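## Task

Stand the yellow and green supplement bottles upright on the top of the two-door cabinet beside arm3, with each bottle's base fully on that top surface. Finish with the tray empty on the arm1/arm2 side, away from the wall opening. The drink can must finish upright on top of the furniture it stands on now. A loaded tray travels along one lane unaided and an empty one returns along the other. It is a failure if either bottle or the can touches a roller lane while no gripper holds it. Anything that stays in place only because a robot holds it does not count. At the end, open the grippers and pull the arms away.

## Robot and tools

SETUP. There are four identical i2rt Big YAM arms: arm1, arm2, arm3 and arm4. Each has six revolute joints, a two-finger gripper and a wrist camera (arm1_cam_wrist to arm4_cam_wrist). A wall with an opening divides two rooms: arm1 and arm2 share one room, and arm3 and arm4 share the other. Two fixed room cameras, cam_arm1_arm2 and cam_arm3_arm4, view the rooms. Roller lanes pass through the opening. A tray with a load runs along one lane by itself, and an empty tray comes back along the other lane. The hand reaches about 1.0 m from the joint1 axis. With joints 1 and 6 at 0 and the hand level and pointing ahead, the wrist camera sits above the hand and looks at the fingertips.

FRAMES. One scene frame has its origin on the floor and +z up. The hand point is halfway between the fingertips. The hand's z axis runs along the fingers, and its y axis is the direction the fingers open and close. No line prints the robots' foot poses. All motion is commanded in joint space, not as hand poses.

execute_actions. The argument actions is a list holding zero or one action. An empty list only returns state and images. An action is an object keyed by robot name. Each robot entry has a joints object that maps joint names to absolute targets. These are positions to reach, not offsets. joint1_rad runs from -2.879 to 2.879 rad and yaws the arm about its foot; positive is counter-clockwise from above, and 0 points the way the foot faces. joint2_rad (shoulder) runs from 0 to 3.141; 0 puts the upper arm back and roughly level, and larger values lift it up and then forward. joint3_rad (elbow) runs from 0 to 3.019; 0 is fully folded and larger values open the elbow. joint4_rad runs from -1.692 to 1.57 and pitches the hand; positive tips the fingers up. joint5_rad runs from -1.57 to 1.57 and yaws the hand; positive goes to the arm's right. joint6_rad runs from -2.094 to 2.094 and rolls the hand; positive is clockwise when viewed from behind. gripper_m runs from 0 to 0.093 and is the fingertip gap in meters. The done tolerances are ±0.045, 0.14, 0.09, 0.055, 0.03 and 0.035 rad for joints 1 to 6, and ±0.003 m for the gripper. Example: {"arm1": {"joints": {"gripper_m": 0.05}}, "arm2": {"joints": {"joint1_rad": 0.3}}}. Every motion in an action begins at the same moment, and each joint moves at its own speed, so the hand can sweep a wide arc between postures. No action runs longer than 15 s. An unknown key or an out-of-range number rejects the whole call, and nothing moves. A joint or arm that you leave out keeps its previous target and may still be pushing. The optional cameras argument lists camera names or "all". Leaving it out, null or ["all"] returns every image, and [] returns none. The pictures line gives the order of the images.

wait: seconds from 0 to 10. It sends no new command and returns the same output as an empty action. zoom_image: camera, plus region [x0, y0, x1, y1] in pixels of that camera's latest full image, with (0,0) at the top-left and a size of at most 504 by 504. finished_scene: scene (1 or 2) ends the current scene for good, and its result reports success and the next task.

RESULTS. joint_positions gives the measured angles. joint_status gives how each commanded motion ended. off_target means the joint stopped short and may keep pushing. contact_stop or time_out means it now holds where it stopped. A joint still pushing after time_out keeps its target, or one close to where it stands, and is listed in on_its_own. To relieve the push, command that joint's reported position. "joint command not followed" (often with a cause: line) means a self- and inter-arm clearance check blocked that arm's joint targets. The gripper target still runs. Those joints show not_followed and may be retried on later actions. on_its_own describes uncommanded behaviour, and its "held at" is a held target, not the actual angle. MOTOR HOT appears from 85 °C. At 100 °C an OVER-TEMPERATURE FAULT drops that whole arm and gripper until it cools, and its joints read limit_stop_at_motor_heat; re-send those targets afterwards. If a stop is reported, later movement calls in the same reply are skipped. The simulation keeps running while you compose replies, and the robots hold the last command meanwhile.

CAUTIONS. The arms do not stop when they touch things and can push hard; sustained pushing or holding a load heats motors. A hard squeeze between two robots ends the run as a failure, and collisions are risky because the clearance check ignores fingers, gripper housings and cameras and can react too late. Never release either bottle or the can where it could land on or touch a roller lane. Don't drop, slam or tip objects, and keep everything off the floor and inside the work area. Loose objects may occasionally get a small shove. Finish with all grippers open and clear of the objects, and the tray empty in the correct room.

Each tool is called after ">>>" as name(argument=value, ...) on one line, values as JSON.

## Session

>>> execute_actions(actions=[])

Scene clock: 0.00 s.
arm1.joint_positions: joint1_rad=-0.649 joint2_rad=+0.623 joint3_rad=+1.479 joint4_rad=-1.528 joint5_rad=+0.165 joint6_rad=-0.731 gripper_m=+0.095
arm1.joint_status: not commanded
arm1.hand: x=-1.0087 y=-0.4629 z=+1.4285 quat_wxyz=(-0.434, +0.635, -0.638, +0.028) (m; scene frame)
arm2.joint_positions: joint1_rad=-0.005 joint2_rad=+0.278 joint3_rad=+1.374 joint4_rad=-1.427 joint5_rad=-0.211 joint6_rad=+0.531 gripper_m=+0.094
arm2.joint_status: not commanded
arm2.hand: x=-1.7183 y=+0.1653 z=+1.5169 quat_wxyz=(-0.541, -0.171, -0.794, -0.218) (m; scene frame)
arm3.joint_positions: joint1_rad=+0.864 joint2_rad=+0.360 joint3_rad=+1.509 joint4_rad=-1.635 joint5_rad=-0.280 joint6_rad=+0.206 gripper_m=+0.094
arm3.joint_status: not commanded
arm3.hand: x=+1.0796 y=-0.5931 z=+1.4367 quat_wxyz=(-0.008, +0.789, -0.313, -0.528) (m; scene frame)
arm4.joint_positions: joint1_rad=+0.458 joint2_rad=+0.350 joint3_rad=+1.658 joint4_rad=-1.589 joint5_rad=+0.119 joint6_rad=-0.595 gripper_m=+0.095
arm4.joint_status: not commanded
arm4.hand: x=+1.7680 y=+0.1300 z=+1.5632 quat_wxyz=(+0.079, -0.703, -0.387, +0.591) (m; scene frame)
pictures: arm1_cam_wrist, arm2_cam_wrist, arm3_cam_wrist, arm4_cam_wrist, cam_arm1_arm2, cam_arm3_arm4
Images, in order (width x height): arm1_cam_wrist 672x504, arm2_cam_wrist 672x504, arm3_cam_wrist 672x504, arm4_cam_wrist 672x504, cam_arm1_arm2 672x504, cam_arm3_arm4 672x504.

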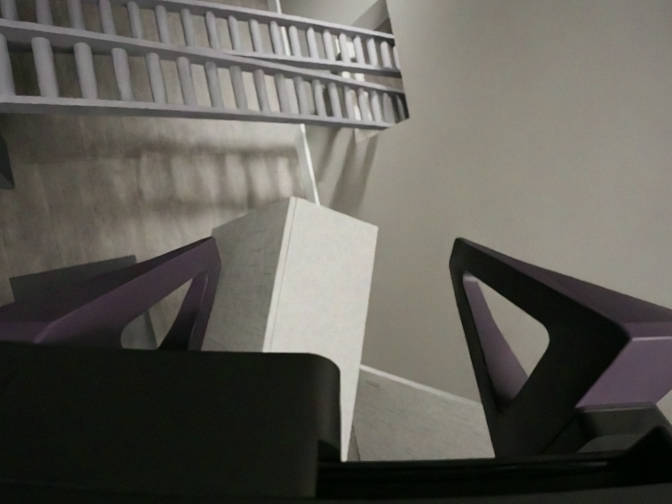

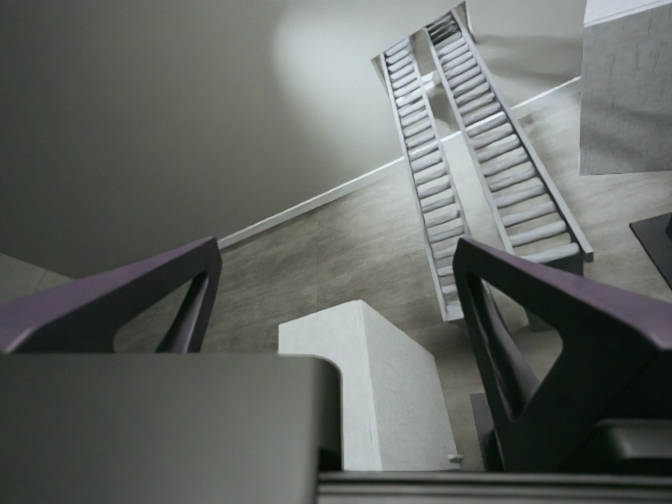

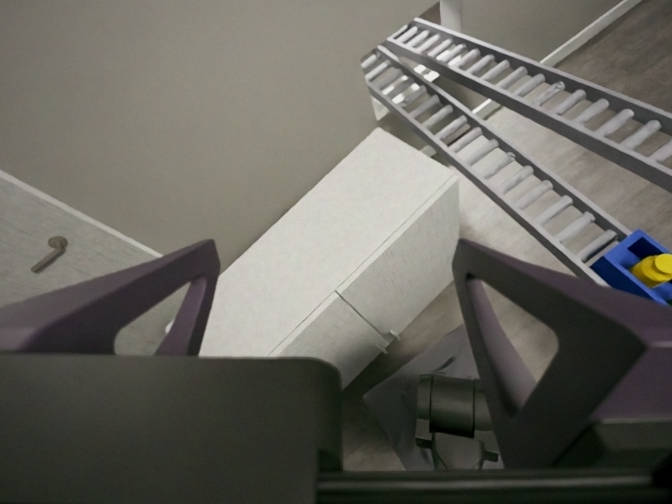

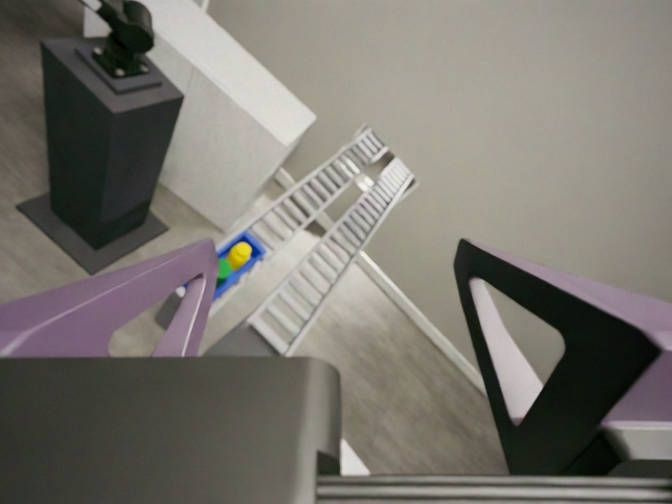

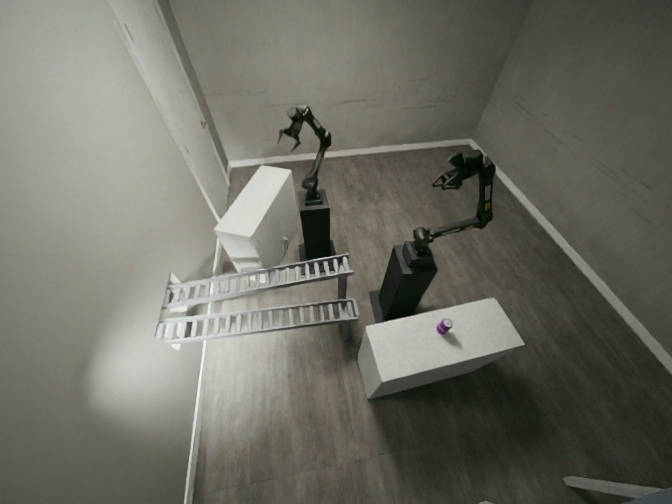

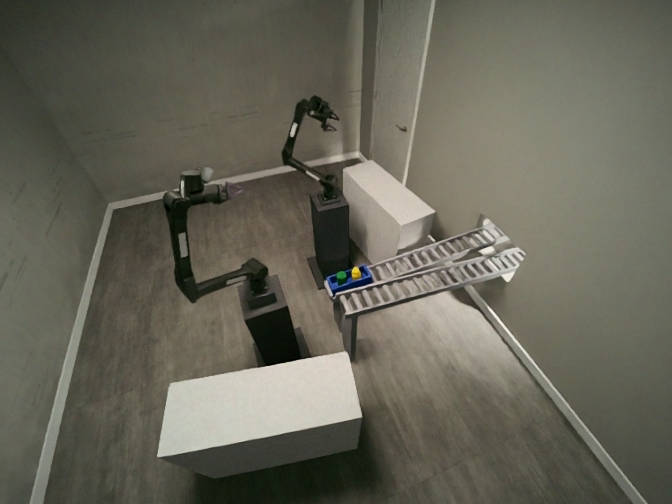

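>>> execute_actions(actions=[{"arm1":{"joints":{"joint2_rad":0.6,"joint3_rad":1.5,"joint4_rad":-0.9,"joint5_rad":0,"joint6_rad":0}},"arm2":{"joints":{"joint2_rad":0.6,"joint3_rad":1.5,"joint4_rad":-1.6,"joint5_rad":0,"joint6_rad":0}},"arm3":{"joints":{"joint2_rad":0.6,"joint3_rad":1.0,"joint4_rad":-0.4,"joint5_rad":0,"joint6_rad":0}},"arm4":{"joints":{"joint2_rad":1.1,"joint3_rad":1.5,"joint4_rad":-0.4,"joint5_rad":0,"joint6_rad":0}}}], cameras=[])

>>> execute_actions(actions=[{"arm1":{"joints":{"joint1_rad":-0.2,"joint4_rad":-1.6}},"arm2":{"joints":{"joint1_rad":0.4,"joint4_rad":-0.9}},"arm3":{"joints":{"joint2_rad":1.1,"joint3_rad":1.5,"joint1_rad":0.5}},"arm4":{"joints":{"joint2_rad":0.6,"joint3_rad":1.0,"joint1_rad":0.1}}}], cameras=["cam_arm1_arm2","cam_arm3_arm4"])

Scene clock: 5.10 s.
arm1.joint_positions: joint1_rad=-0.649 joint2_rad=+0.614 joint3_rad=+1.479 joint4_rad=-0.917 joint5_rad=+0.002 joint6_rad=-0.011 gripper_m=+0.095
arm1.joint_status: all done
arm1.hand: x=-0.9983 y=-0.4062 z=+1.5670 quat_wxyz=(-0.614, +0.322, -0.653, -0.304) (m; scene frame)
arm2.joint_positions: joint1_rad=-0.005 joint2_rad=+0.593 joint3_rad=+1.483 joint4_rad=-1.585 joint5_rad=-0.004 joint6_rad=+0.010 gripper_m=+0.094
arm2.joint_status: all done
arm2.hand: x=-1.6251 y=+0.1253 z=+1.4942 quat_wxyz=(-0.424, -0.024, -0.905, +0.009) (m; scene frame)
arm3.joint_positions: joint1_rad=+0.864 joint2_rad=+0.600 joint3_rad=+0.990 joint4_rad=-0.421 joint5_rad=-0.003 joint6_rad=+0.015 gripper_m=+0.094
arm3.joint_status: all done
arm3.hand: x=+0.8923 y=-0.3698 z=+1.4114 quat_wxyz=(-0.233, +0.668, -0.258, -0.658) (m; scene frame)
arm4.joint_positions: joint1_rad=+0.458 joint2_rad=+1.116 joint3_rad=+1.485 joint4_rad=-0.426 joint5_rad=+0.004 joint6_rad=-0.010 gripper_m=+0.095
arm4.joint_status: all done
arm4.hand: x=+1.3424 y=-0.1231 z=+1.5550 quat_wxyz=(-0.161, -0.708, -0.184, +0.662) (m; scene frame)
pictures: none
No camera images: the call's "cameras" was empty. Leave "cameras" out to get every camera's image.

Scene clock: 6.50 s.
arm1.joint_positions: joint1_rad=-0.212 joint2_rad=+0.614 joint3_rad=+1.479 joint4_rad=-1.591 joint5_rad=+0.001 joint6_rad=-0.010 gripper_m=+0.095
arm1.joint_status: all done
arm1.hand: x=-1.1103 y=-0.4217 z=+1.4182 quat_wxyz=(-0.316, +0.574, -0.710, -0.260) (m; scene frame)
arm2.joint_positions: joint1_rad=+0.390 joint2_rad=+0.594 joint3_rad=+1.483 joint4_rad=-0.928 joint5_rad=-0.002 joint6_rad=+0.009 gripper_m=+0.094
arm2.joint_status: all done
arm2.hand: x=-1.5815 y=+0.2135 z=+1.6415 quat_wxyz=(-0.682, +0.124, -0.711, -0.121) (m; scene frame)
arm3.joint_positions: joint1_rad=+0.498 joint2_rad=+1.104 joint3_rad=+1.435 joint4_rad=-0.414 joint5_rad=-0.002 joint6_rad=+0.014 gripper_m=+0.094
arm3.joint_status: all done
arm3.hand: x=+0.9105 y=-0.1390 z=+1.4743 quat_wxyz=(-0.338, +0.627, -0.386, -0.586) (m; scene frame)
arm4.joint_positions: joint1_rad=+0.104 joint2_rad=+0.591 joint3_rad=+1.006 joint4_rad=-0.420 joint5_rad=+0.001 joint6_rad=-0.009 gripper_m=+0.095
arm4.joint_status: all done
arm4.hand: x=+1.4620 y=+0.0758 z=+1.4845 quat_wxyz=(-0.043, -0.711, -0.057, +0.699) (m; scene frame)
pictures: cam_arm1_arm2, cam_arm3_arm4
Images, in order (width x height): cam_arm1_arm2 672x504, cam_arm3_arm4 672x504.

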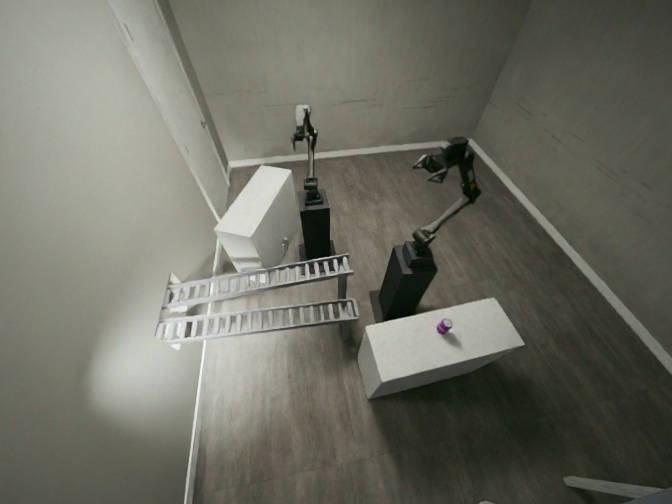

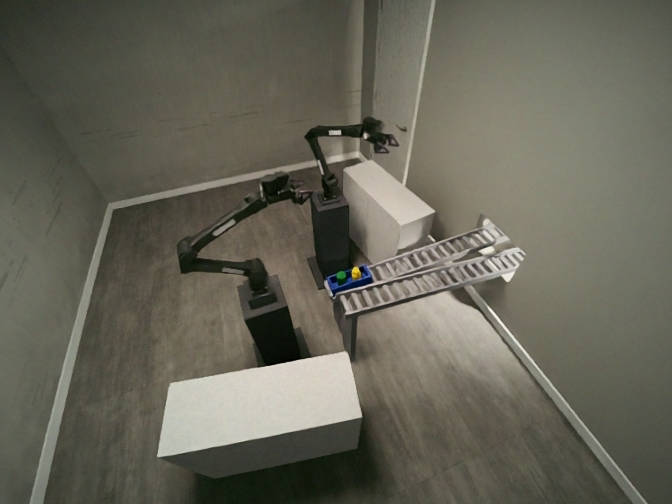

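>>> execute_actions(actions=[{"arm3":{"joints":{"joint3_rad":2.2,"joint4_rad":-1.2}},"arm4":{"joints":{"joint2_rad":1.5,"joint3_rad":1.9}},"arm1":{"joints":{"joint3_rad":0.9,"joint4_rad":-0.4}},"arm2":{"joints":{"joint2_rad":1.3}}}], cameras=[])

Scene clock: 12.57 s.
arm1.joint_positions: joint1_rad=-0.212 joint2_rad=+0.602 joint3_rad=+0.895 joint4_rad=-0.417 joint5_rad=+0.001 joint6_rad=-0.010 gripper_m=+0.095
arm1.joint_status: all done
arm1.hand: x=-1.0739 y=-0.2507 z=+1.3669 quat_wxyz=(-0.513, +0.470, -0.585, -0.416) (m; scene frame)
arm2.joint_positions: joint1_rad=+0.390 joint2_rad=+1.303 joint3_rad=+1.473 joint4_rad=-0.919 joint5_rad=-0.002 joint6_rad=+0.009 gripper_m=+0.094
arm2.joint_status: all done
arm2.hand: x=-1.2887 y=+0.3175 z=+1.3666 quat_wxyz=(-0.393, +0.156, -0.904, -0.069) (m; scene frame)
arm3.joint_positions: joint1_rad=+0.498 joint2_rad=+1.092 joint3_rad=+2.178 joint4_rad=-1.190 joint5_rad=-0.002 joint6_rad=+0.014 gripper_m=+0.094
arm3.joint_status: all done
arm3.hand: x=+1.0021 y=-0.3035 z=+1.6818 quat_wxyz=(-0.335, +0.633, -0.389, -0.580) (m; scene frame)
arm4.joint_positions: joint1_rad=+0.104 joint2_rad=+1.512 joint3_rad=+1.825 joint4_rad=-0.416 joint5_rad=+0.001 joint6_rad=-0.009 gripper_m=+0.095
arm4.joint_status: all done
arm4.hand: x=+1.1301 y=+0.0275 z=+1.5345 quat_wxyz=(-0.040, -0.744, -0.060, +0.664) (m; scene frame)
pictures: none
No camera images: the call's "cameras" was empty. Leave "cameras" out to get every camera's image.

>>> execute_actions(actions=[{"arm3":{"joints":{"joint1_rad":1.2,"joint2_rad":0.7,"joint3_rad":1.4,"joint4_rad":-1.5}},"arm4":{"joints":{"joint2_rad":1.2,"joint3_rad":1.5,"joint4_rad":-1.5}},"arm1":{"joints":{"joint1_rad":-0.6,"joint2_rad":1.0,"joint3_rad":1.3,"joint4_rad":-1.3}},"arm2":{"joints":{"joint1_rad":0,"joint2_rad":1.0,"joint3_rad":1.3,"joint4_rad":-1.3}}}])

Scene clock: 16.60 s.
arm1.joint_positions: joint1_rad=-0.594 joint2_rad=+1.005 joint3_rad=+1.250 joint4_rad=-1.291 joint5_rad=+0.000 joint6_rad=-0.009 gripper_m=+0.095
arm1.joint_status: all done
arm1.hand: x=-0.9442 y=-0.2947 z=+1.2505 quat_wxyz=(-0.223, +0.455, -0.853, -0.124) (m; scene frame)
arm2.joint_positions: joint1_rad=+0.007 joint2_rad=+1.001 joint3_rad=+1.292 joint4_rad=-1.284 joint5_rad=+0.000 joint6_rad=+0.008 gripper_m=+0.094
arm2.joint_status: all done
arm2.hand: x=-1.4252 y=+0.1187 z=+1.3463 quat_wxyz=(-0.285, -0.020, -0.958, +0.007) (m; scene frame)
arm3.joint_positions: joint1_rad=+1.196 joint2_rad=+0.707 joint3_rad=+1.389 joint4_rad=-1.494 joint5_rad=-0.001 joint6_rad=+0.013 gripper_m=+0.094
arm3.joint_status: all done
arm3.hand: x=+0.9280 y=-0.5060 z=+1.3642 quat_wxyz=(-0.063, +0.909, -0.183, -0.369) (m; scene frame)
arm4.joint_positions: joint1_rad=+0.104 joint2_rad=+1.197 joint3_rad=+1.500 joint4_rad=-1.488 joint5_rad=+0.001 joint6_rad=-0.009 gripper_m=+0.095
arm4.joint_status: all done
arm4.hand: x=+1.4012 y=+0.0686 z=+1.3274 quat_wxyz=(-0.007, -0.980, -0.075, +0.186) (m; scene frame)
pictures: arm1_cam_wrist, arm2_cam_wrist, arm3_cam_wrist, arm4_cam_wrist, cam_arm1_arm2, cam_arm3_arm4
Images, in order (width x height): arm1_cam_wrist 672x504, arm2_cam_wrist 672x504, arm3_cam_wrist 672x504, arm4_cam_wrist 672x504, cam_arm1_arm2 672x504, cam_arm3_arm4 672x504.

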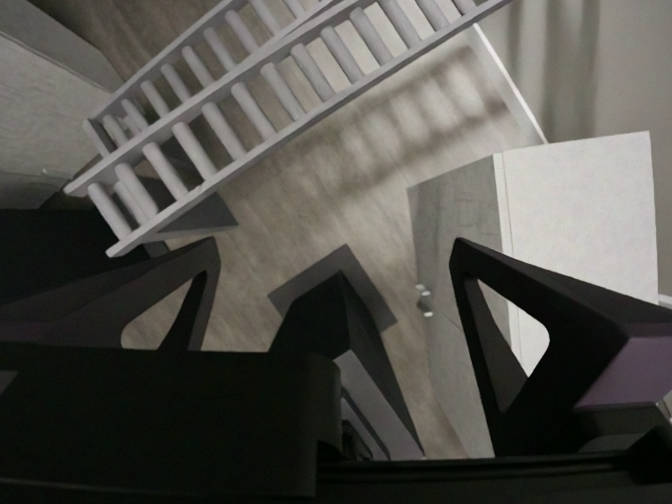

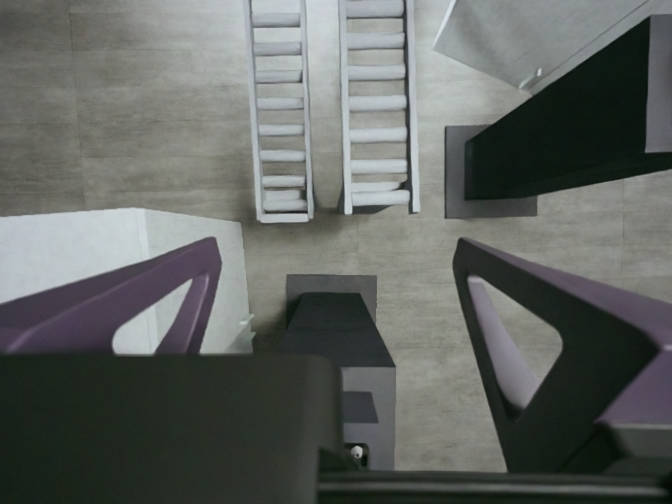

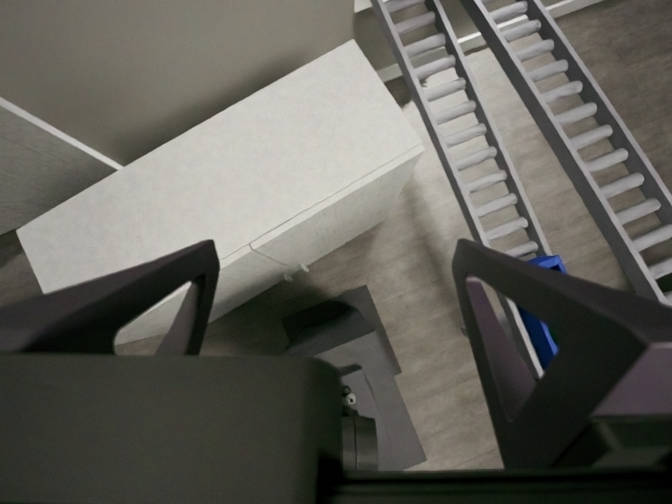

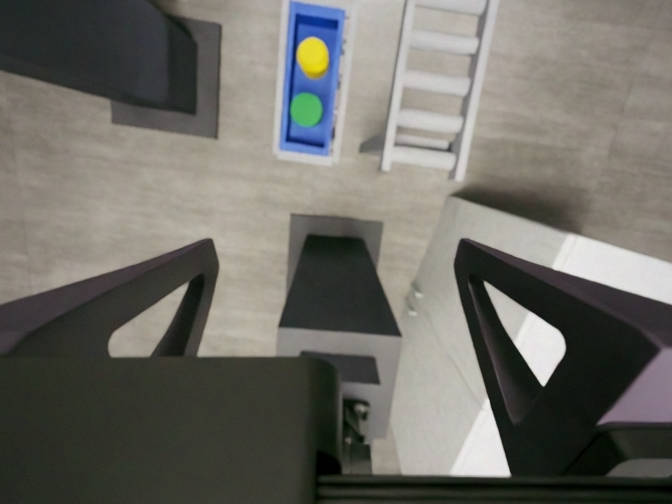

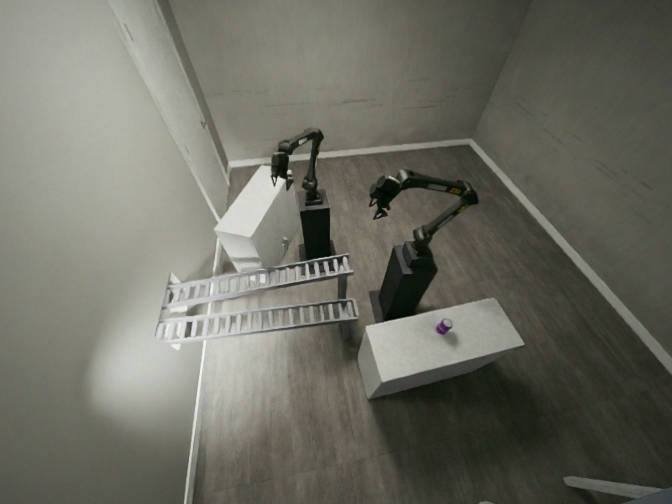

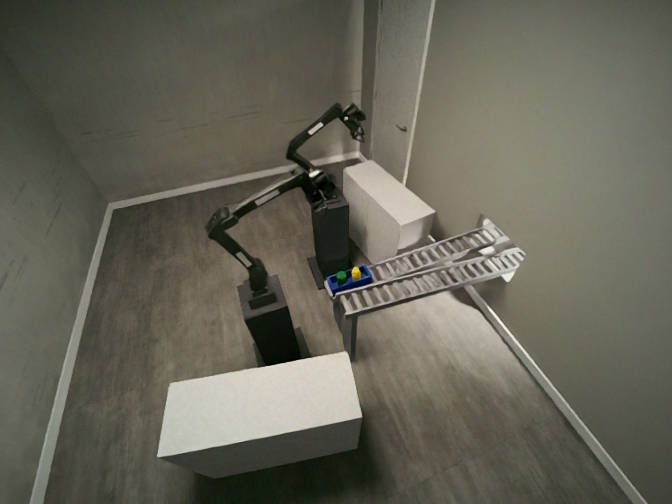

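>>> execute_actions(actions=[{"arm4":{"joints":{"joint1_rad":0.2,"joint2_rad":1.75,"joint3_rad":1.75,"joint4_rad":-1.3}}}], cameras=["arm4_cam_wrist","cam_arm3_arm4"])

Scene clock: 20.77 s.
arm1.joint_positions: joint1_rad=-0.594 joint2_rad=+1.005 joint3_rad=+1.250 joint4_rad=-1.291 joint5_rad=+0.000 joint6_rad=-0.009 gripper_m=+0.095
arm1.joint_status: not commanded
arm1.hand: x=-0.9442 y=-0.2947 z=+1.2505 quat_wxyz=(-0.223, +0.455, -0.853, -0.124) (m; scene frame)
arm2.joint_positions: joint1_rad=+0.007 joint2_rad=+1.001 joint3_rad=+1.292 joint4_rad=-1.284 joint5_rad=+0.000 joint6_rad=+0.008 gripper_m=+0.094
arm2.joint_status: not commanded
arm2.hand: x=-1.4252 y=+0.1187 z=+1.3463 quat_wxyz=(-0.285, -0.020, -0.958, +0.007) (m; scene frame)
arm3.joint_positions: joint1_rad=+1.196 joint2_rad=+0.707 joint3_rad=+1.389 joint4_rad=-1.494 joint5_rad=-0.001 joint6_rad=+0.013 gripper_m=+0.094
arm3.joint_status: not commanded
arm3.hand: x=+0.9280 y=-0.5060 z=+1.3642 quat_wxyz=(-0.063, +0.909, -0.183, -0.369) (m; scene frame)
arm4.joint_positions: joint1_rad=+0.204 joint2_rad=+1.778 joint3_rad=+1.706 joint4_rad=-1.309 joint5_rad=+0.001 joint6_rad=-0.009 gripper_m=+0.095
arm4.joint_status: all done
arm4.hand: x=+1.2266 y=-0.0142 z=+1.1486 quat_wxyz=(-0.005, -0.988, -0.125, +0.088) (m; scene frame)
pictures: arm4_cam_wrist, cam_arm3_arm4
Images, in order (width x height): arm4_cam_wrist 672x504, cam_arm3_arm4 672x504.

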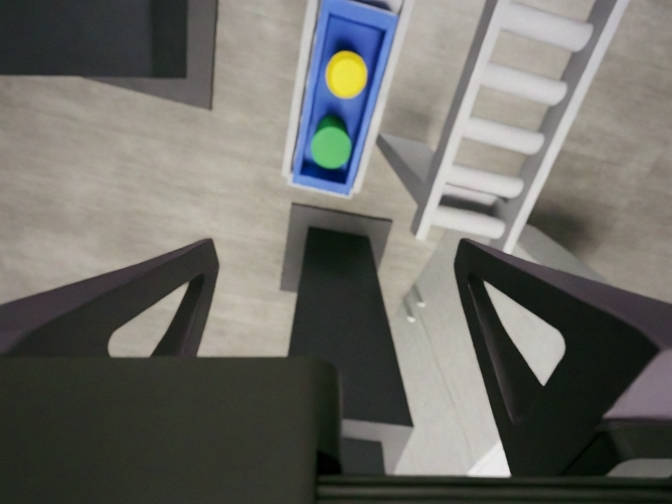

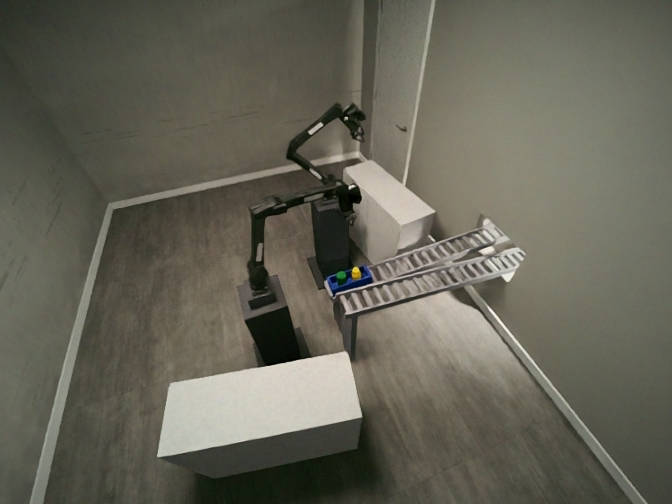

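>>> execute_actions(actions=[{"arm4":{"joints":{"joint1_rad":-0.7,"joint2_rad":0.7,"joint3_rad":1.2}}}], cameras=[])

>>> execute_actions(actions=[{"arm3":{"joints":{"joint1_rad":-0.035,"joint2_rad":1.5,"joint3_rad":1.6,"joint4_rad":-1.5}}}], cameras=[])

>>> execute_actions(actions=[{"arm3":{"joints":{"joint2_rad":1.90,"joint3_rad":1.546,"joint4_rad":-1.217}}}], cameras=["arm3_cam_wrist","cam_arm3_arm4"])

Scene clock: 25.57 s.
arm1.joint_positions: joint1_rad=-0.594 joint2_rad=+1.005 joint3_rad=+1.250 joint4_rad=-1.291 joint5_rad=+0.000 joint6_rad=-0.009 gripper_m=+0.095
arm1.joint_status: not commanded
arm1.hand: x=-0.9442 y=-0.2947 z=+1.2505 quat_wxyz=(-0.223, +0.455, -0.853, -0.124) (m; scene frame)
arm2.joint_positions: joint1_rad=+0.007 joint2_rad=+1.001 joint3_rad=+1.292 joint4_rad=-1.284 joint5_rad=+0.000 joint6_rad=+0.008 gripper_m=+0.094
arm2.joint_status: not commanded
arm2.hand: x=-1.4252 y=+0.1187 z=+1.3463 quat_wxyz=(-0.285, -0.020, -0.958, +0.007) (m; scene frame)
arm3.joint_positions: joint1_rad=+1.196 joint2_rad=+0.707 joint3_rad=+1.389 joint4_rad=-1.494 joint5_rad=-0.001 joint6_rad=+0.013 gripper_m=+0.094
arm3.joint_status: not commanded
arm3.hand: x=+0.9280 y=-0.5060 z=+1.3642 quat_wxyz=(-0.063, +0.909, -0.183, -0.369) (m; scene frame)
arm4.joint_positions: joint1_rad=-0.695 joint2_rad=+0.691 joint3_rad=+1.207 joint4_rad=-1.302 joint5_rad=+0.001 joint6_rad=-0.007 gripper_m=+0.095
arm4.joint_status: all done
arm4.hand: x=+1.5798 y=+0.2959 z=+1.3766 quat_wxyz=(+0.132, -0.877, +0.292, +0.358) (m; scene frame)
pictures: none
No camera images: the call's "cameras" was empty. Leave "cameras" out to get every camera's image.

Scene clock: 27.33 s.
arm1.joint_positions: joint1_rad=-0.594 joint2_rad=+1.005 joint3_rad=+1.250 joint4_rad=-1.291 joint5_rad=+0.000 joint6_rad=-0.009 gripper_m=+0.095
arm1.joint_status: not commanded
arm1.hand: x=-0.9442 y=-0.2947 z=+1.2505 quat_wxyz=(-0.223, +0.455, -0.853, -0.124) (m; scene frame)
arm2.joint_positions: joint1_rad=+0.007 joint2_rad=+1.001 joint3_rad=+1.292 joint4_rad=-1.284 joint5_rad=+0.000 joint6_rad=+0.008 gripper_m=+0.094
arm2.joint_status: not commanded
arm2.hand: x=-1.4252 y=+0.1187 z=+1.3463 quat_wxyz=(-0.285, -0.020, -0.958, +0.007) (m; scene frame)
arm3.joint_positions: joint1_rad=-0.042 joint2_rad=+1.515 joint3_rad=+1.584 joint4_rad=-1.497 joint5_rad=+0.000 joint6_rad=+0.012 gripper_m=+0.094
arm3.joint_status: all done
arm3.hand: x=+1.1751 y=-0.1141 z=+1.1633 quat_wxyz=(-0.044, +0.684, -0.726, -0.051) (m; scene frame)
arm4.joint_positions: joint1_rad=-0.695 joint2_rad=+0.691 joint3_rad=+1.207 joint4_rad=-1.302 joint5_rad=+0.001 joint6_rad=-0.007 gripper_m=+0.095
arm4.joint_status: not commanded
arm4.hand: x=+1.5798 y=+0.2959 z=+1.3766 quat_wxyz=(+0.132, -0.877, +0.292, +0.358) (m; scene frame)
pictures: none
No camera images: the call's "cameras" was empty. Leave "cameras" out to get every camera's image.

Scene clock: 28.67 s.
arm1.joint_positions: joint1_rad=-0.594 joint2_rad=+1.005 joint3_rad=+1.250 joint4_rad=-1.291 joint5_rad=+0.000 joint6_rad=-0.009 gripper_m=+0.095
arm1.joint_status: not commanded
arm1.hand: x=-0.9442 y=-0.2947 z=+1.2505 quat_wxyz=(-0.223, +0.455, -0.853, -0.124) (m; scene frame)
arm2.joint_positions: joint1_rad=+0.007 joint2_rad=+1.001 joint3_rad=+1.292 joint4_rad=-1.284 joint5_rad=+0.000 joint6_rad=+0.008 gripper_m=+0.094
arm2.joint_status: not commanded
arm2.hand: x=-1.4252 y=+0.1187 z=+1.3463 quat_wxyz=(-0.285, -0.020, -0.958, +0.007) (m; scene frame)
arm3.joint_positions: joint1_rad=-0.042 joint2_rad=+1.922 joint3_rad=+1.526 joint4_rad=-1.225 joint5_rad=+0.000 joint6_rad=+0.012 gripper_m=+0.094
arm3.joint_status: all done
arm3.hand: x=+1.1758 y=-0.0441 z=+0.9377 quat_wxyz=(+0.025, +0.686, -0.727, +0.016) (m; scene frame)
arm4.joint_positions: joint1_rad=-0.695 joint2_rad=+0.691 joint3_rad=+1.207 joint4_rad=-1.302 joint5_rad=+0.001 joint6_rad=-0.007 gripper_m=+0.095
arm4.joint_status: not commanded
arm4.hand: x=+1.5798 y=+0.2959 z=+1.3766 quat_wxyz=(+0.132, -0.877, +0.292, +0.358) (m; scene frame)
pictures: arm3_cam_wrist, cam_arm3_arm4
Images, in order (width x height): arm3_cam_wrist 672x504, cam_arm3_arm4 672x504.

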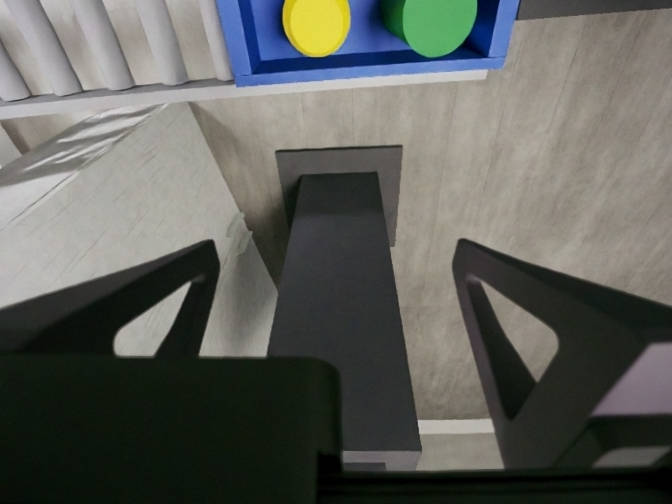

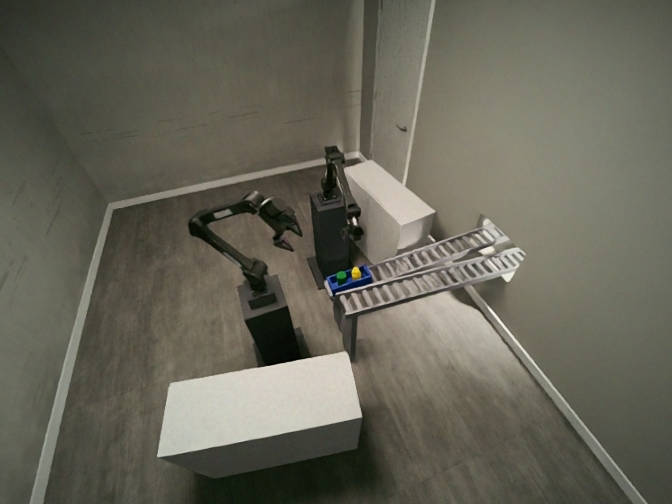

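>>> execute_actions(actions=[{"arm3":{"joints":{"joint1_rad":-0.012,"joint2_rad":2.12,"joint3_rad":1.43,"joint4_rad":-0.86}}}], cameras=["arm3_cam_wrist","cam_arm3_arm4"])

Scene clock: 31.83 s.
arm1.joint_positions: joint1_rad=-0.594 joint2_rad=+1.005 joint3_rad=+1.250 joint4_rad=-1.291 joint5_rad=+0.000 joint6_rad=-0.009 gripper_m=+0.095
arm1.joint_status: not commanded
arm1.hand: x=-0.9442 y=-0.2947 z=+1.2505 quat_wxyz=(-0.223, +0.455, -0.853, -0.124) (m; scene frame)
arm2.joint_positions: joint1_rad=+0.007 joint2_rad=+1.001 joint3_rad=+1.292 joint4_rad=-1.284 joint5_rad=+0.000 joint6_rad=+0.008 gripper_m=+0.094
arm2.joint_status: not commanded
arm2.hand: x=-1.4252 y=+0.1187 z=+1.3463 quat_wxyz=(-0.285, -0.020, -0.958, +0.007) (m; scene frame)
arm3.joint_positions: joint1_rad=-0.013 joint2_rad=+2.143 joint3_rad=+1.415 joint4_rad=-0.871 joint5_rad=+0.000 joint6_rad=+0.012 gripper_m=+0.094
arm3.joint_status: all done
arm3.hand: x=+1.1579 y=-0.0386 z=+0.7802 quat_wxyz=(+0.017, +0.696, -0.717, +0.008) (m; scene frame)
arm4.joint_positions: joint1_rad=-0.695 joint2_rad=+0.691 joint3_rad=+1.207 joint4_rad=-1.302 joint5_rad=+0.001 joint6_rad=-0.007 gripper_m=+0.095
arm4.joint_status: not commanded
arm4.hand: x=+1.5798 y=+0.2959 z=+1.3766 quat_wxyz=(+0.132, -0.877, +0.292, +0.358) (m; scene frame)
pictures: arm3_cam_wrist, cam_arm3_arm4
Images, in order (width x height): arm3_cam_wrist 672x504, cam_arm3_arm4 672x504.

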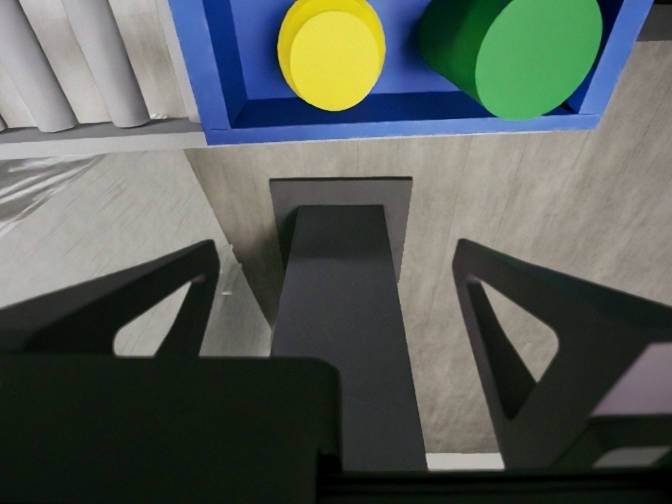

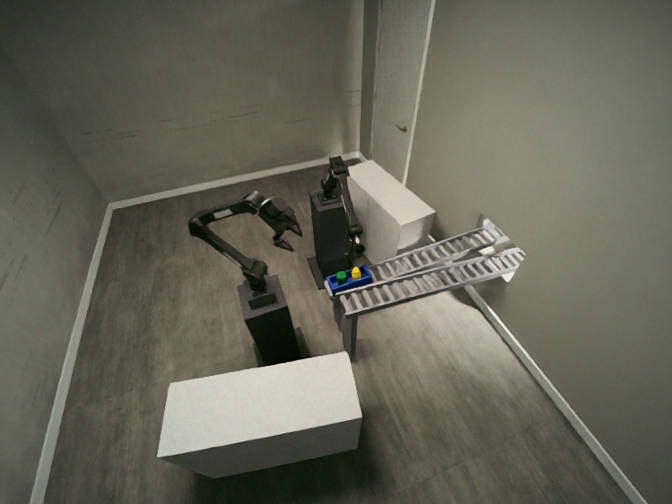

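>>> execute_actions(actions=[{"arm3":{"joints":{"joint2_rad":2.26,"joint3_rad":1.48,"joint4_rad":-0.76}}}], cameras=["arm3_cam_wrist","cam_arm3_arm4"])

Scene clock: 34.33 s.
arm1.joint_positions: joint1_rad=-0.594 joint2_rad=+1.005 joint3_rad=+1.250 joint4_rad=-1.291 joint5_rad=+0.000 joint6_rad=-0.009 gripper_m=+0.095
arm1.joint_status: not commanded
arm1.hand: x=-0.9442 y=-0.2947 z=+1.2505 quat_wxyz=(-0.223, +0.455, -0.853, -0.124) (m; scene frame)
arm2.joint_positions: joint1_rad=+0.007 joint2_rad=+1.001 joint3_rad=+1.292 joint4_rad=-1.284 joint5_rad=+0.000 joint6_rad=+0.008 gripper_m=+0.094
arm2.joint_status: not commanded
arm2.hand: x=-1.4252 y=+0.1187 z=+1.3463 quat_wxyz=(-0.285, -0.020, -0.958, +0.007) (m; scene frame)
arm3.joint_positions: joint1_rad=-0.013 joint2_rad=+2.257 joint3_rad=+1.455 joint4_rad=-0.768 joint5_rad=+0.000 joint6_rad=+0.012 gripper_m=+0.094
arm3.joint_status: all done
arm3.hand: x=+1.1576 y=-0.0212 z=+0.7275 quat_wxyz=(+0.007, +0.696, -0.718, -0.002) (m; scene frame)
arm4.joint_positions: joint1_rad=-0.695 joint2_rad=+0.691 joint3_rad=+1.207 joint4_rad=-1.302 joint5_rad=+0.001 joint6_rad=-0.007 gripper_m=+0.095
arm4.joint_status: not commanded
arm4.hand: x=+1.5798 y=+0.2959 z=+1.3766 quat_wxyz=(+0.132, -0.877, +0.292, +0.358) (m; scene frame)
pictures: arm3_cam_wrist, cam_arm3_arm4
Images, in order (width x height): arm3_cam_wrist 672x504, cam_arm3_arm4 672x504.

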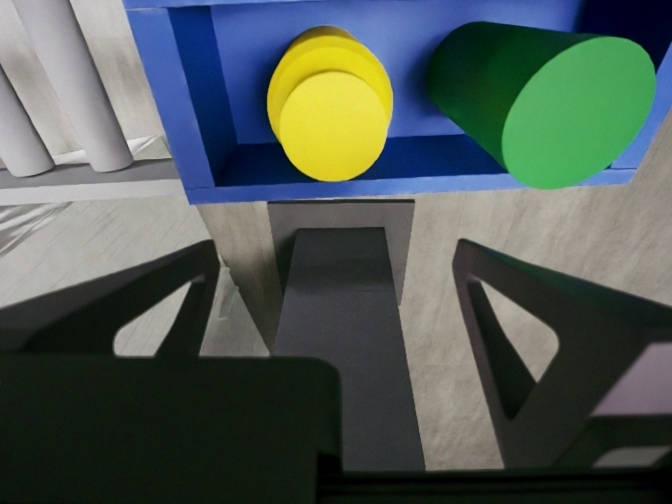

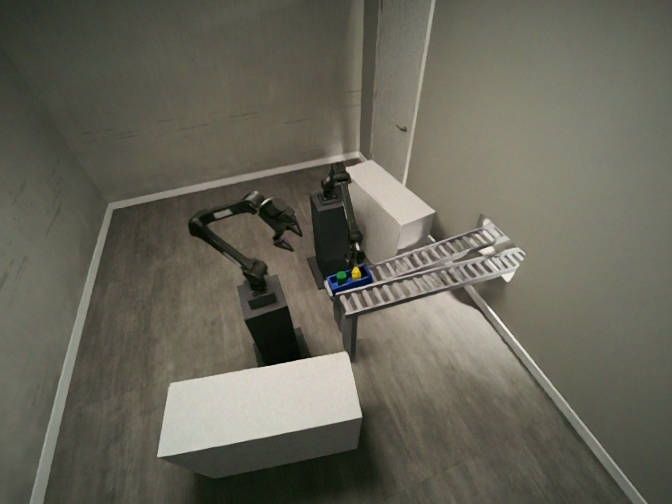

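>>> execute_actions(actions=[{"arm3":{"joints":{"joint2_rad":2.40,"joint3_rad":1.53,"joint4_rad":-0.683}}}], cameras=["arm3_cam_wrist"])

Scene clock: 37.33 s.
arm1.joint_positions: joint1_rad=-0.594 joint2_rad=+1.005 joint3_rad=+1.250 joint4_rad=-1.291 joint5_rad=+0.000 joint6_rad=-0.009 gripper_m=+0.095
arm1.joint_status: not commanded
arm1.hand: x=-0.9442 y=-0.2947 z=+1.2505 quat_wxyz=(-0.223, +0.455, -0.853, -0.124) (m; scene frame)
arm2.joint_positions: joint1_rad=+0.007 joint2_rad=+1.001 joint3_rad=+1.292 joint4_rad=-1.284 joint5_rad=+0.000 joint6_rad=+0.008 gripper_m=+0.094
arm2.joint_status: not commanded
arm2.hand: x=-1.4252 y=+0.1187 z=+1.3463 quat_wxyz=(-0.285, -0.020, -0.958, +0.007) (m; scene frame)
arm3.joint_positions: joint1_rad=-0.013 joint2_rad=+2.402 joint3_rad=+1.511 joint4_rad=-0.690 joint5_rad=+0.000 joint6_rad=+0.012 gripper_m=+0.094
arm3.joint_status: all done
arm3.hand: x=+1.1568 y=-0.0166 z=+0.6602 quat_wxyz=(+0.010, +0.696, -0.718, +0.002) (m; scene frame)
arm4.joint_positions: joint1_rad=-0.695 joint2_rad=+0.691 joint3_rad=+1.207 joint4_rad=-1.302 joint5_rad=+0.001 joint6_rad=-0.007 gripper_m=+0.095
arm4.joint_status: not commanded
arm4.hand: x=+1.5798 y=+0.2959 z=+1.3766 quat_wxyz=(+0.132, -0.877, +0.292, +0.358) (m; scene frame)
pictures: arm3_cam_wrist
Images, in order (width x height): arm3_cam_wrist 672x504.

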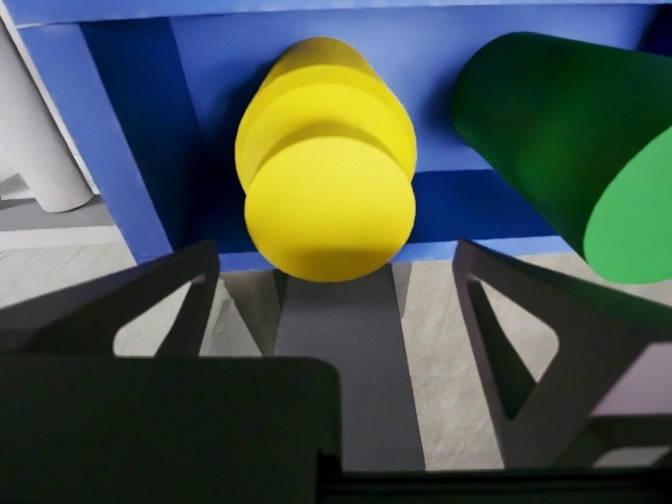

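>>> execute_actions(actions=[{"arm3":{"joints":{"joint2_rad":2.46,"joint3_rad":1.60,"joint4_rad":-0.70,"gripper_m":0.086}}}], cameras=["arm3_cam_wrist"])

Scene clock: 38.87 s.
arm1.joint_positions: joint1_rad=-0.594 joint2_rad=+1.005 joint3_rad=+1.250 joint4_rad=-1.291 joint5_rad=+0.000 joint6_rad=-0.009 gripper_m=+0.095
arm1.joint_status: not commanded
arm1.hand: x=-0.9442 y=-0.2947 z=+1.2505 quat_wxyz=(-0.223, +0.455, -0.853, -0.124) (m; scene frame)
arm2.joint_positions: joint1_rad=+0.007 joint2_rad=+1.001 joint3_rad=+1.292 joint4_rad=-1.284 joint5_rad=+0.000 joint6_rad=+0.008 gripper_m=+0.094
arm2.joint_status: not commanded
arm2.hand: x=-1.4252 y=+0.1187 z=+1.3463 quat_wxyz=(-0.285, -0.020, -0.958, +0.007) (m; scene frame)
arm3.joint_positions: joint1_rad=-0.013 joint2_rad=+2.436 joint3_rad=+1.566 joint4_rad=-0.693 joint5_rad=+0.000 joint6_rad=+0.012 gripper_m=+0.086
arm3.joint_status: all done
arm3.hand: x=+1.1571 y=+0.0008 z=+0.6542 quat_wxyz=(+0.004, +0.696, -0.718, -0.005) (m; scene frame)
arm4.joint_positions: joint1_rad=-0.695 joint2_rad=+0.691 joint3_rad=+1.207 joint4_rad=-1.302 joint5_rad=+0.001 joint6_rad=-0.007 gripper_m=+0.095
arm4.joint_status: not commanded
arm4.hand: x=+1.5798 y=+0.2959 z=+1.3766 quat_wxyz=(+0.132, -0.877, +0.292, +0.358) (m; scene frame)
pictures: arm3_cam_wrist
Images, in order (width x height): arm3_cam_wrist 672x504.

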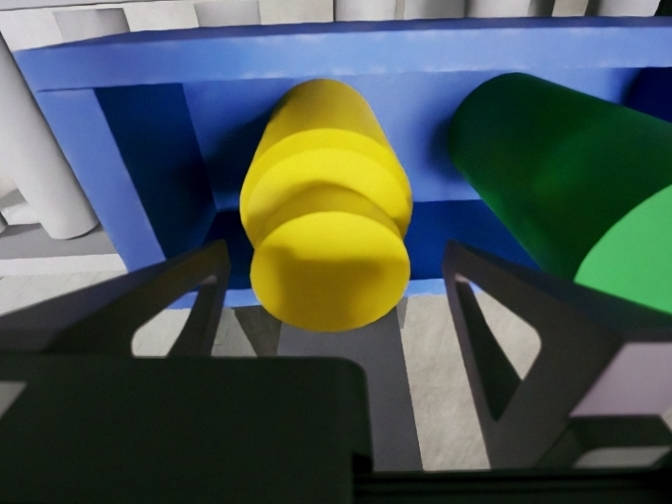

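>>> execute_actions(actions=[{"arm3":{"joints":{"joint2_rad":2.56,"joint3_rad":1.635,"joint4_rad":-0.63}}}], cameras=["arm3_cam_wrist","cam_arm3_arm4"])

Scene clock: 40.70 s.
arm1.joint_positions: joint1_rad=-0.594 joint2_rad=+1.005 joint3_rad=+1.250 joint4_rad=-1.291 joint5_rad=+0.000 joint6_rad=-0.009 gripper_m=+0.095
arm1.joint_status: not commanded
arm1.hand: x=-0.9442 y=-0.2947 z=+1.2505 quat_wxyz=(-0.223, +0.455, -0.853, -0.124) (m; scene frame)
arm2.joint_positions: joint1_rad=+0.007 joint2_rad=+1.001 joint3_rad=+1.292 joint4_rad=-1.284 joint5_rad=+0.000 joint6_rad=+0.008 gripper_m=+0.094
arm2.joint_status: not commanded
arm2.hand: x=-1.4252 y=+0.1187 z=+1.3463 quat_wxyz=(-0.285, -0.020, -0.958, +0.007) (m; scene frame)
arm3.joint_positions: joint1_rad=-0.014 joint2_rad=+2.530 joint3_rad=+1.621 joint4_rad=-0.635 joint5_rad=-0.003 joint6_rad=+0.012 gripper_m=+0.086
arm3.joint_status: all done
arm3.hand: x=+1.1569 y=+0.0099 z=+0.6124 quat_wxyz=(-0.001, +0.696, -0.718, -0.012) (m; scene frame)
arm4.joint_positions: joint1_rad=-0.695 joint2_rad=+0.691 joint3_rad=+1.207 joint4_rad=-1.302 joint5_rad=+0.001 joint6_rad=-0.007 gripper_m=+0.095
arm4.joint_status: not commanded
arm4.hand: x=+1.5798 y=+0.2959 z=+1.3766 quat_wxyz=(+0.132, -0.877, +0.292, +0.358) (m; scene frame)
pictures: arm3_cam_wrist, cam_arm3_arm4
Images, in order (width x height): arm3_cam_wrist 672x504, cam_arm3_arm4 672x504.

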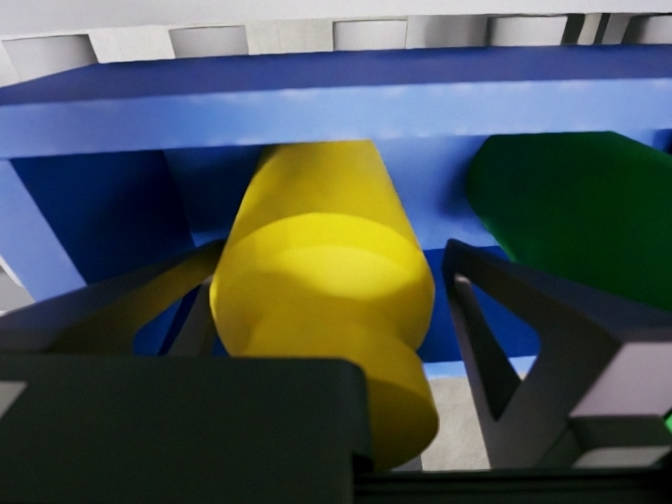

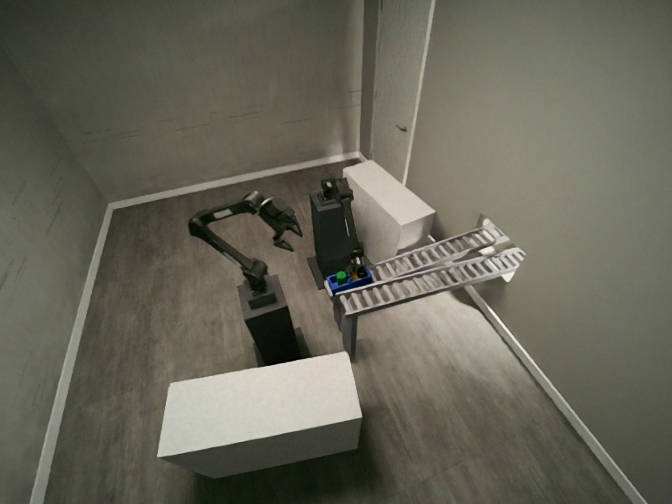

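Grip.

>>> execute_actions(actions=[{"arm3":{"joints":{"gripper_m":0.05}}}], cameras=["arm3_cam_wrist"])

Scene clock: 41.50 s.
arm1.joint_positions: joint1_rad=-0.594 joint2_rad=+1.005 joint3_rad=+1.250 joint4_rad=-1.291 joint5_rad=+0.000 joint6_rad=-0.009 gripper_m=+0.095
arm1.joint_status: not commanded
arm1.hand: x=-0.9442 y=-0.2947 z=+1.2505 quat_wxyz=(-0.223, +0.455, -0.853, -0.124) (m; scene frame)
arm2.joint_positions: joint1_rad=+0.007 joint2_rad=+1.001 joint3_rad=+1.292 joint4_rad=-1.284 joint5_rad=+0.000 joint6_rad=+0.008 gripper_m=+0.094
arm2.joint_status: not commanded
arm2.hand: x=-1.4252 y=+0.1187 z=+1.3463 quat_wxyz=(-0.285, -0.020, -0.958, +0.007) (m; scene frame)
arm3.joint_positions: joint1_rad=-0.014 joint2_rad=+2.531 joint3_rad=+1.621 joint4_rad=-0.635 joint5_rad=-0.001 joint6_rad=+0.012 gripper_m=+0.065
arm3.joint_status: gripper_m off_target (ended at +0.065, target +0.050)
arm3.hand: x=+1.1571 y=+0.0098 z=+0.6122 quat_wxyz=(-0.002, +0.696, -0.718, -0.011) (m; scene frame)
arm4.joint_positions: joint1_rad=-0.695 joint2_rad=+0.691 joint3_rad=+1.207 joint4_rad=-1.302 joint5_rad=+0.001 joint6_rad=-0.007 gripper_m=+0.095
arm4.joint_status: not commanded
arm4.hand: x=+1.5798 y=+0.2959 z=+1.3766 quat_wxyz=(+0.132, -0.877, +0.292, +0.358) (m; scene frame)
pictures: arm3_cam_wrist
Images, in order (width x height): arm3_cam_wrist 672x504.

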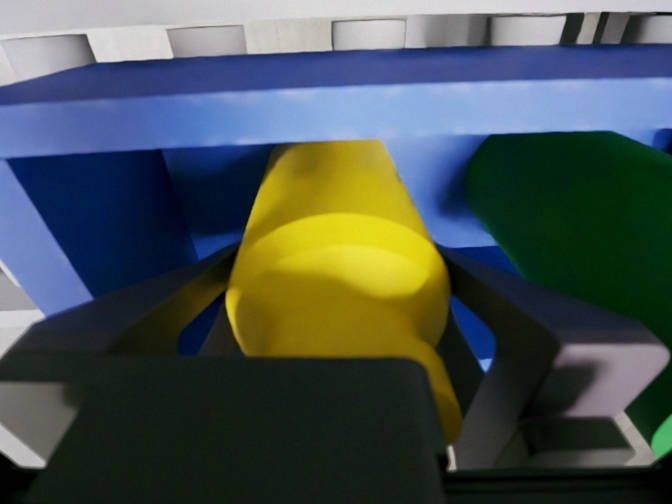

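>>> execute_actions(actions=[{"arm3":{"joints":{"joint2_rad":2.27,"joint3_rad":1.51,"joint4_rad":-0.79}}}], cameras=[])

>>> execute_actions(actions=[{"arm3":{"joints":{"joint2_rad":1.70,"joint3_rad":1.62,"joint4_rad":-1.49}}}], cameras=["arm3_cam_wrist","cam_arm3_arm4"])

Scene clock: 43.40 s.
arm1.joint_positions: joint1_rad=-0.594 joint2_rad=+1.005 joint3_rad=+1.250 joint4_rad=-1.291 joint5_rad=+0.000 joint6_rad=-0.009 gripper_m=+0.095
arm1.joint_status: not commanded
arm1.hand: x=-0.9442 y=-0.2947 z=+1.2505 quat_wxyz=(-0.223, +0.455, -0.853, -0.124) (m; scene frame)
arm2.joint_positions: joint1_rad=+0.007 joint2_rad=+1.001 joint3_rad=+1.292 joint4_rad=-1.284 joint5_rad=+0.000 joint6_rad=+0.008 gripper_m=+0.094
arm2.joint_status: not commanded
arm2.hand: x=-1.4252 y=+0.1187 z=+1.3463 quat_wxyz=(-0.285, -0.020, -0.958, +0.007) (m; scene frame)
arm3.joint_positions: joint1_rad=-0.014 joint2_rad=+2.266 joint3_rad=+1.507 joint4_rad=-0.781 joint5_rad=-0.002 joint6_rad=+0.012 gripper_m=+0.065
arm3.joint_status: all done
arm3.hand: x=+1.1582 y=-0.0001 z=+0.7366 quat_wxyz=(-0.003, +0.696, -0.718, -0.013) (m; scene frame)
arm4.joint_positions: joint1_rad=-0.695 joint2_rad=+0.691 joint3_rad=+1.207 joint4_rad=-1.302 joint5_rad=+0.001 joint6_rad=-0.007 gripper_m=+0.095
arm4.joint_status: not commanded
arm4.hand: x=+1.5798 y=+0.2959 z=+1.3766 quat_wxyz=(+0.132, -0.877, +0.292, +0.358) (m; scene frame)
pictures: none
No camera images: the call's "cameras" was empty. Leave "cameras" out to get every camera's image.

Scene clock: 45.10 s.
arm1.joint_positions: joint1_rad=-0.594 joint2_rad=+1.005 joint3_rad=+1.250 joint4_rad=-1.291 joint5_rad=+0.000 joint6_rad=-0.009 gripper_m=+0.095
arm1.joint_status: not commanded
arm1.hand: x=-0.9442 y=-0.2947 z=+1.2505 quat_wxyz=(-0.223, +0.455, -0.853, -0.124) (m; scene frame)
arm2.joint_positions: joint1_rad=+0.007 joint2_rad=+1.001 joint3_rad=+1.292 joint4_rad=-1.284 joint5_rad=+0.000 joint6_rad=+0.008 gripper_m=+0.094
arm2.joint_status: not commanded
arm2.hand: x=-1.4252 y=+0.1187 z=+1.3463 quat_wxyz=(-0.285, -0.020, -0.958, +0.007) (m; scene frame)
arm3.joint_positions: joint1_rad=-0.014 joint2_rad=+1.708 joint3_rad=+1.603 joint4_rad=-1.481 joint5_rad=-0.002 joint6_rad=+0.012 gripper_m=+0.065
arm3.joint_status: all done
arm3.hand: x=+1.1608 y=-0.0816 z=+1.0783 quat_wxyz=(+0.013, +0.696, -0.718, +0.003) (m; scene frame)
arm4.joint_positions: joint1_rad=-0.695 joint2_rad=+0.691 joint3_rad=+1.207 joint4_rad=-1.302 joint5_rad=+0.001 joint6_rad=-0.007 gripper_m=+0.095
arm4.joint_status: not commanded
arm4.hand: x=+1.5798 y=+0.2959 z=+1.3766 quat_wxyz=(+0.132, -0.877, +0.292, +0.358) (m; scene frame)
pictures: arm3_cam_wrist, cam_arm3_arm4
Images, in order (width x height): arm3_cam_wrist 672x504, cam_arm3_arm4 672x504.

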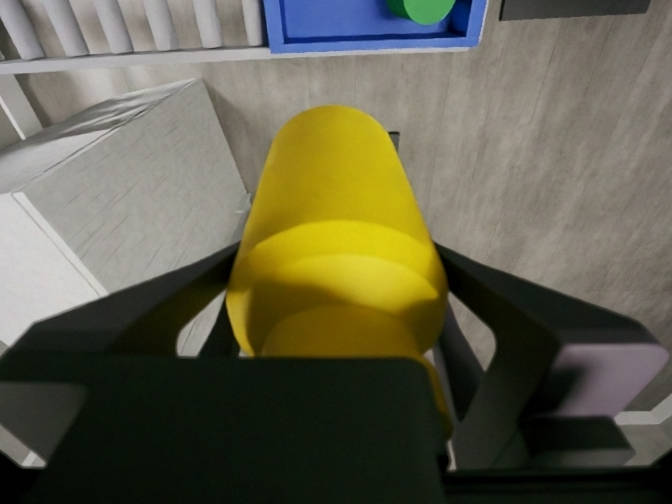

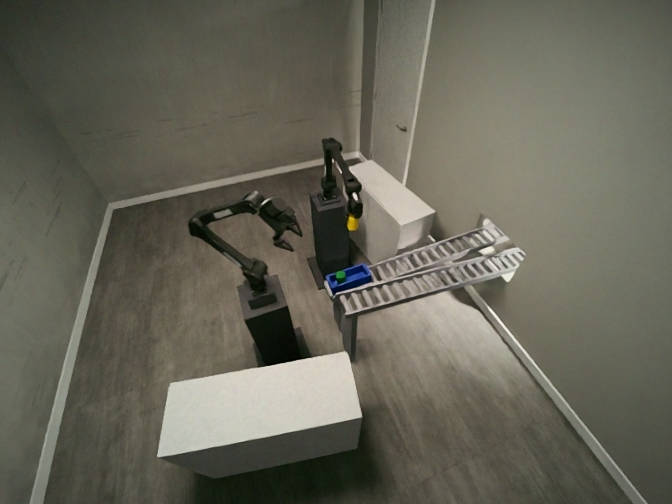

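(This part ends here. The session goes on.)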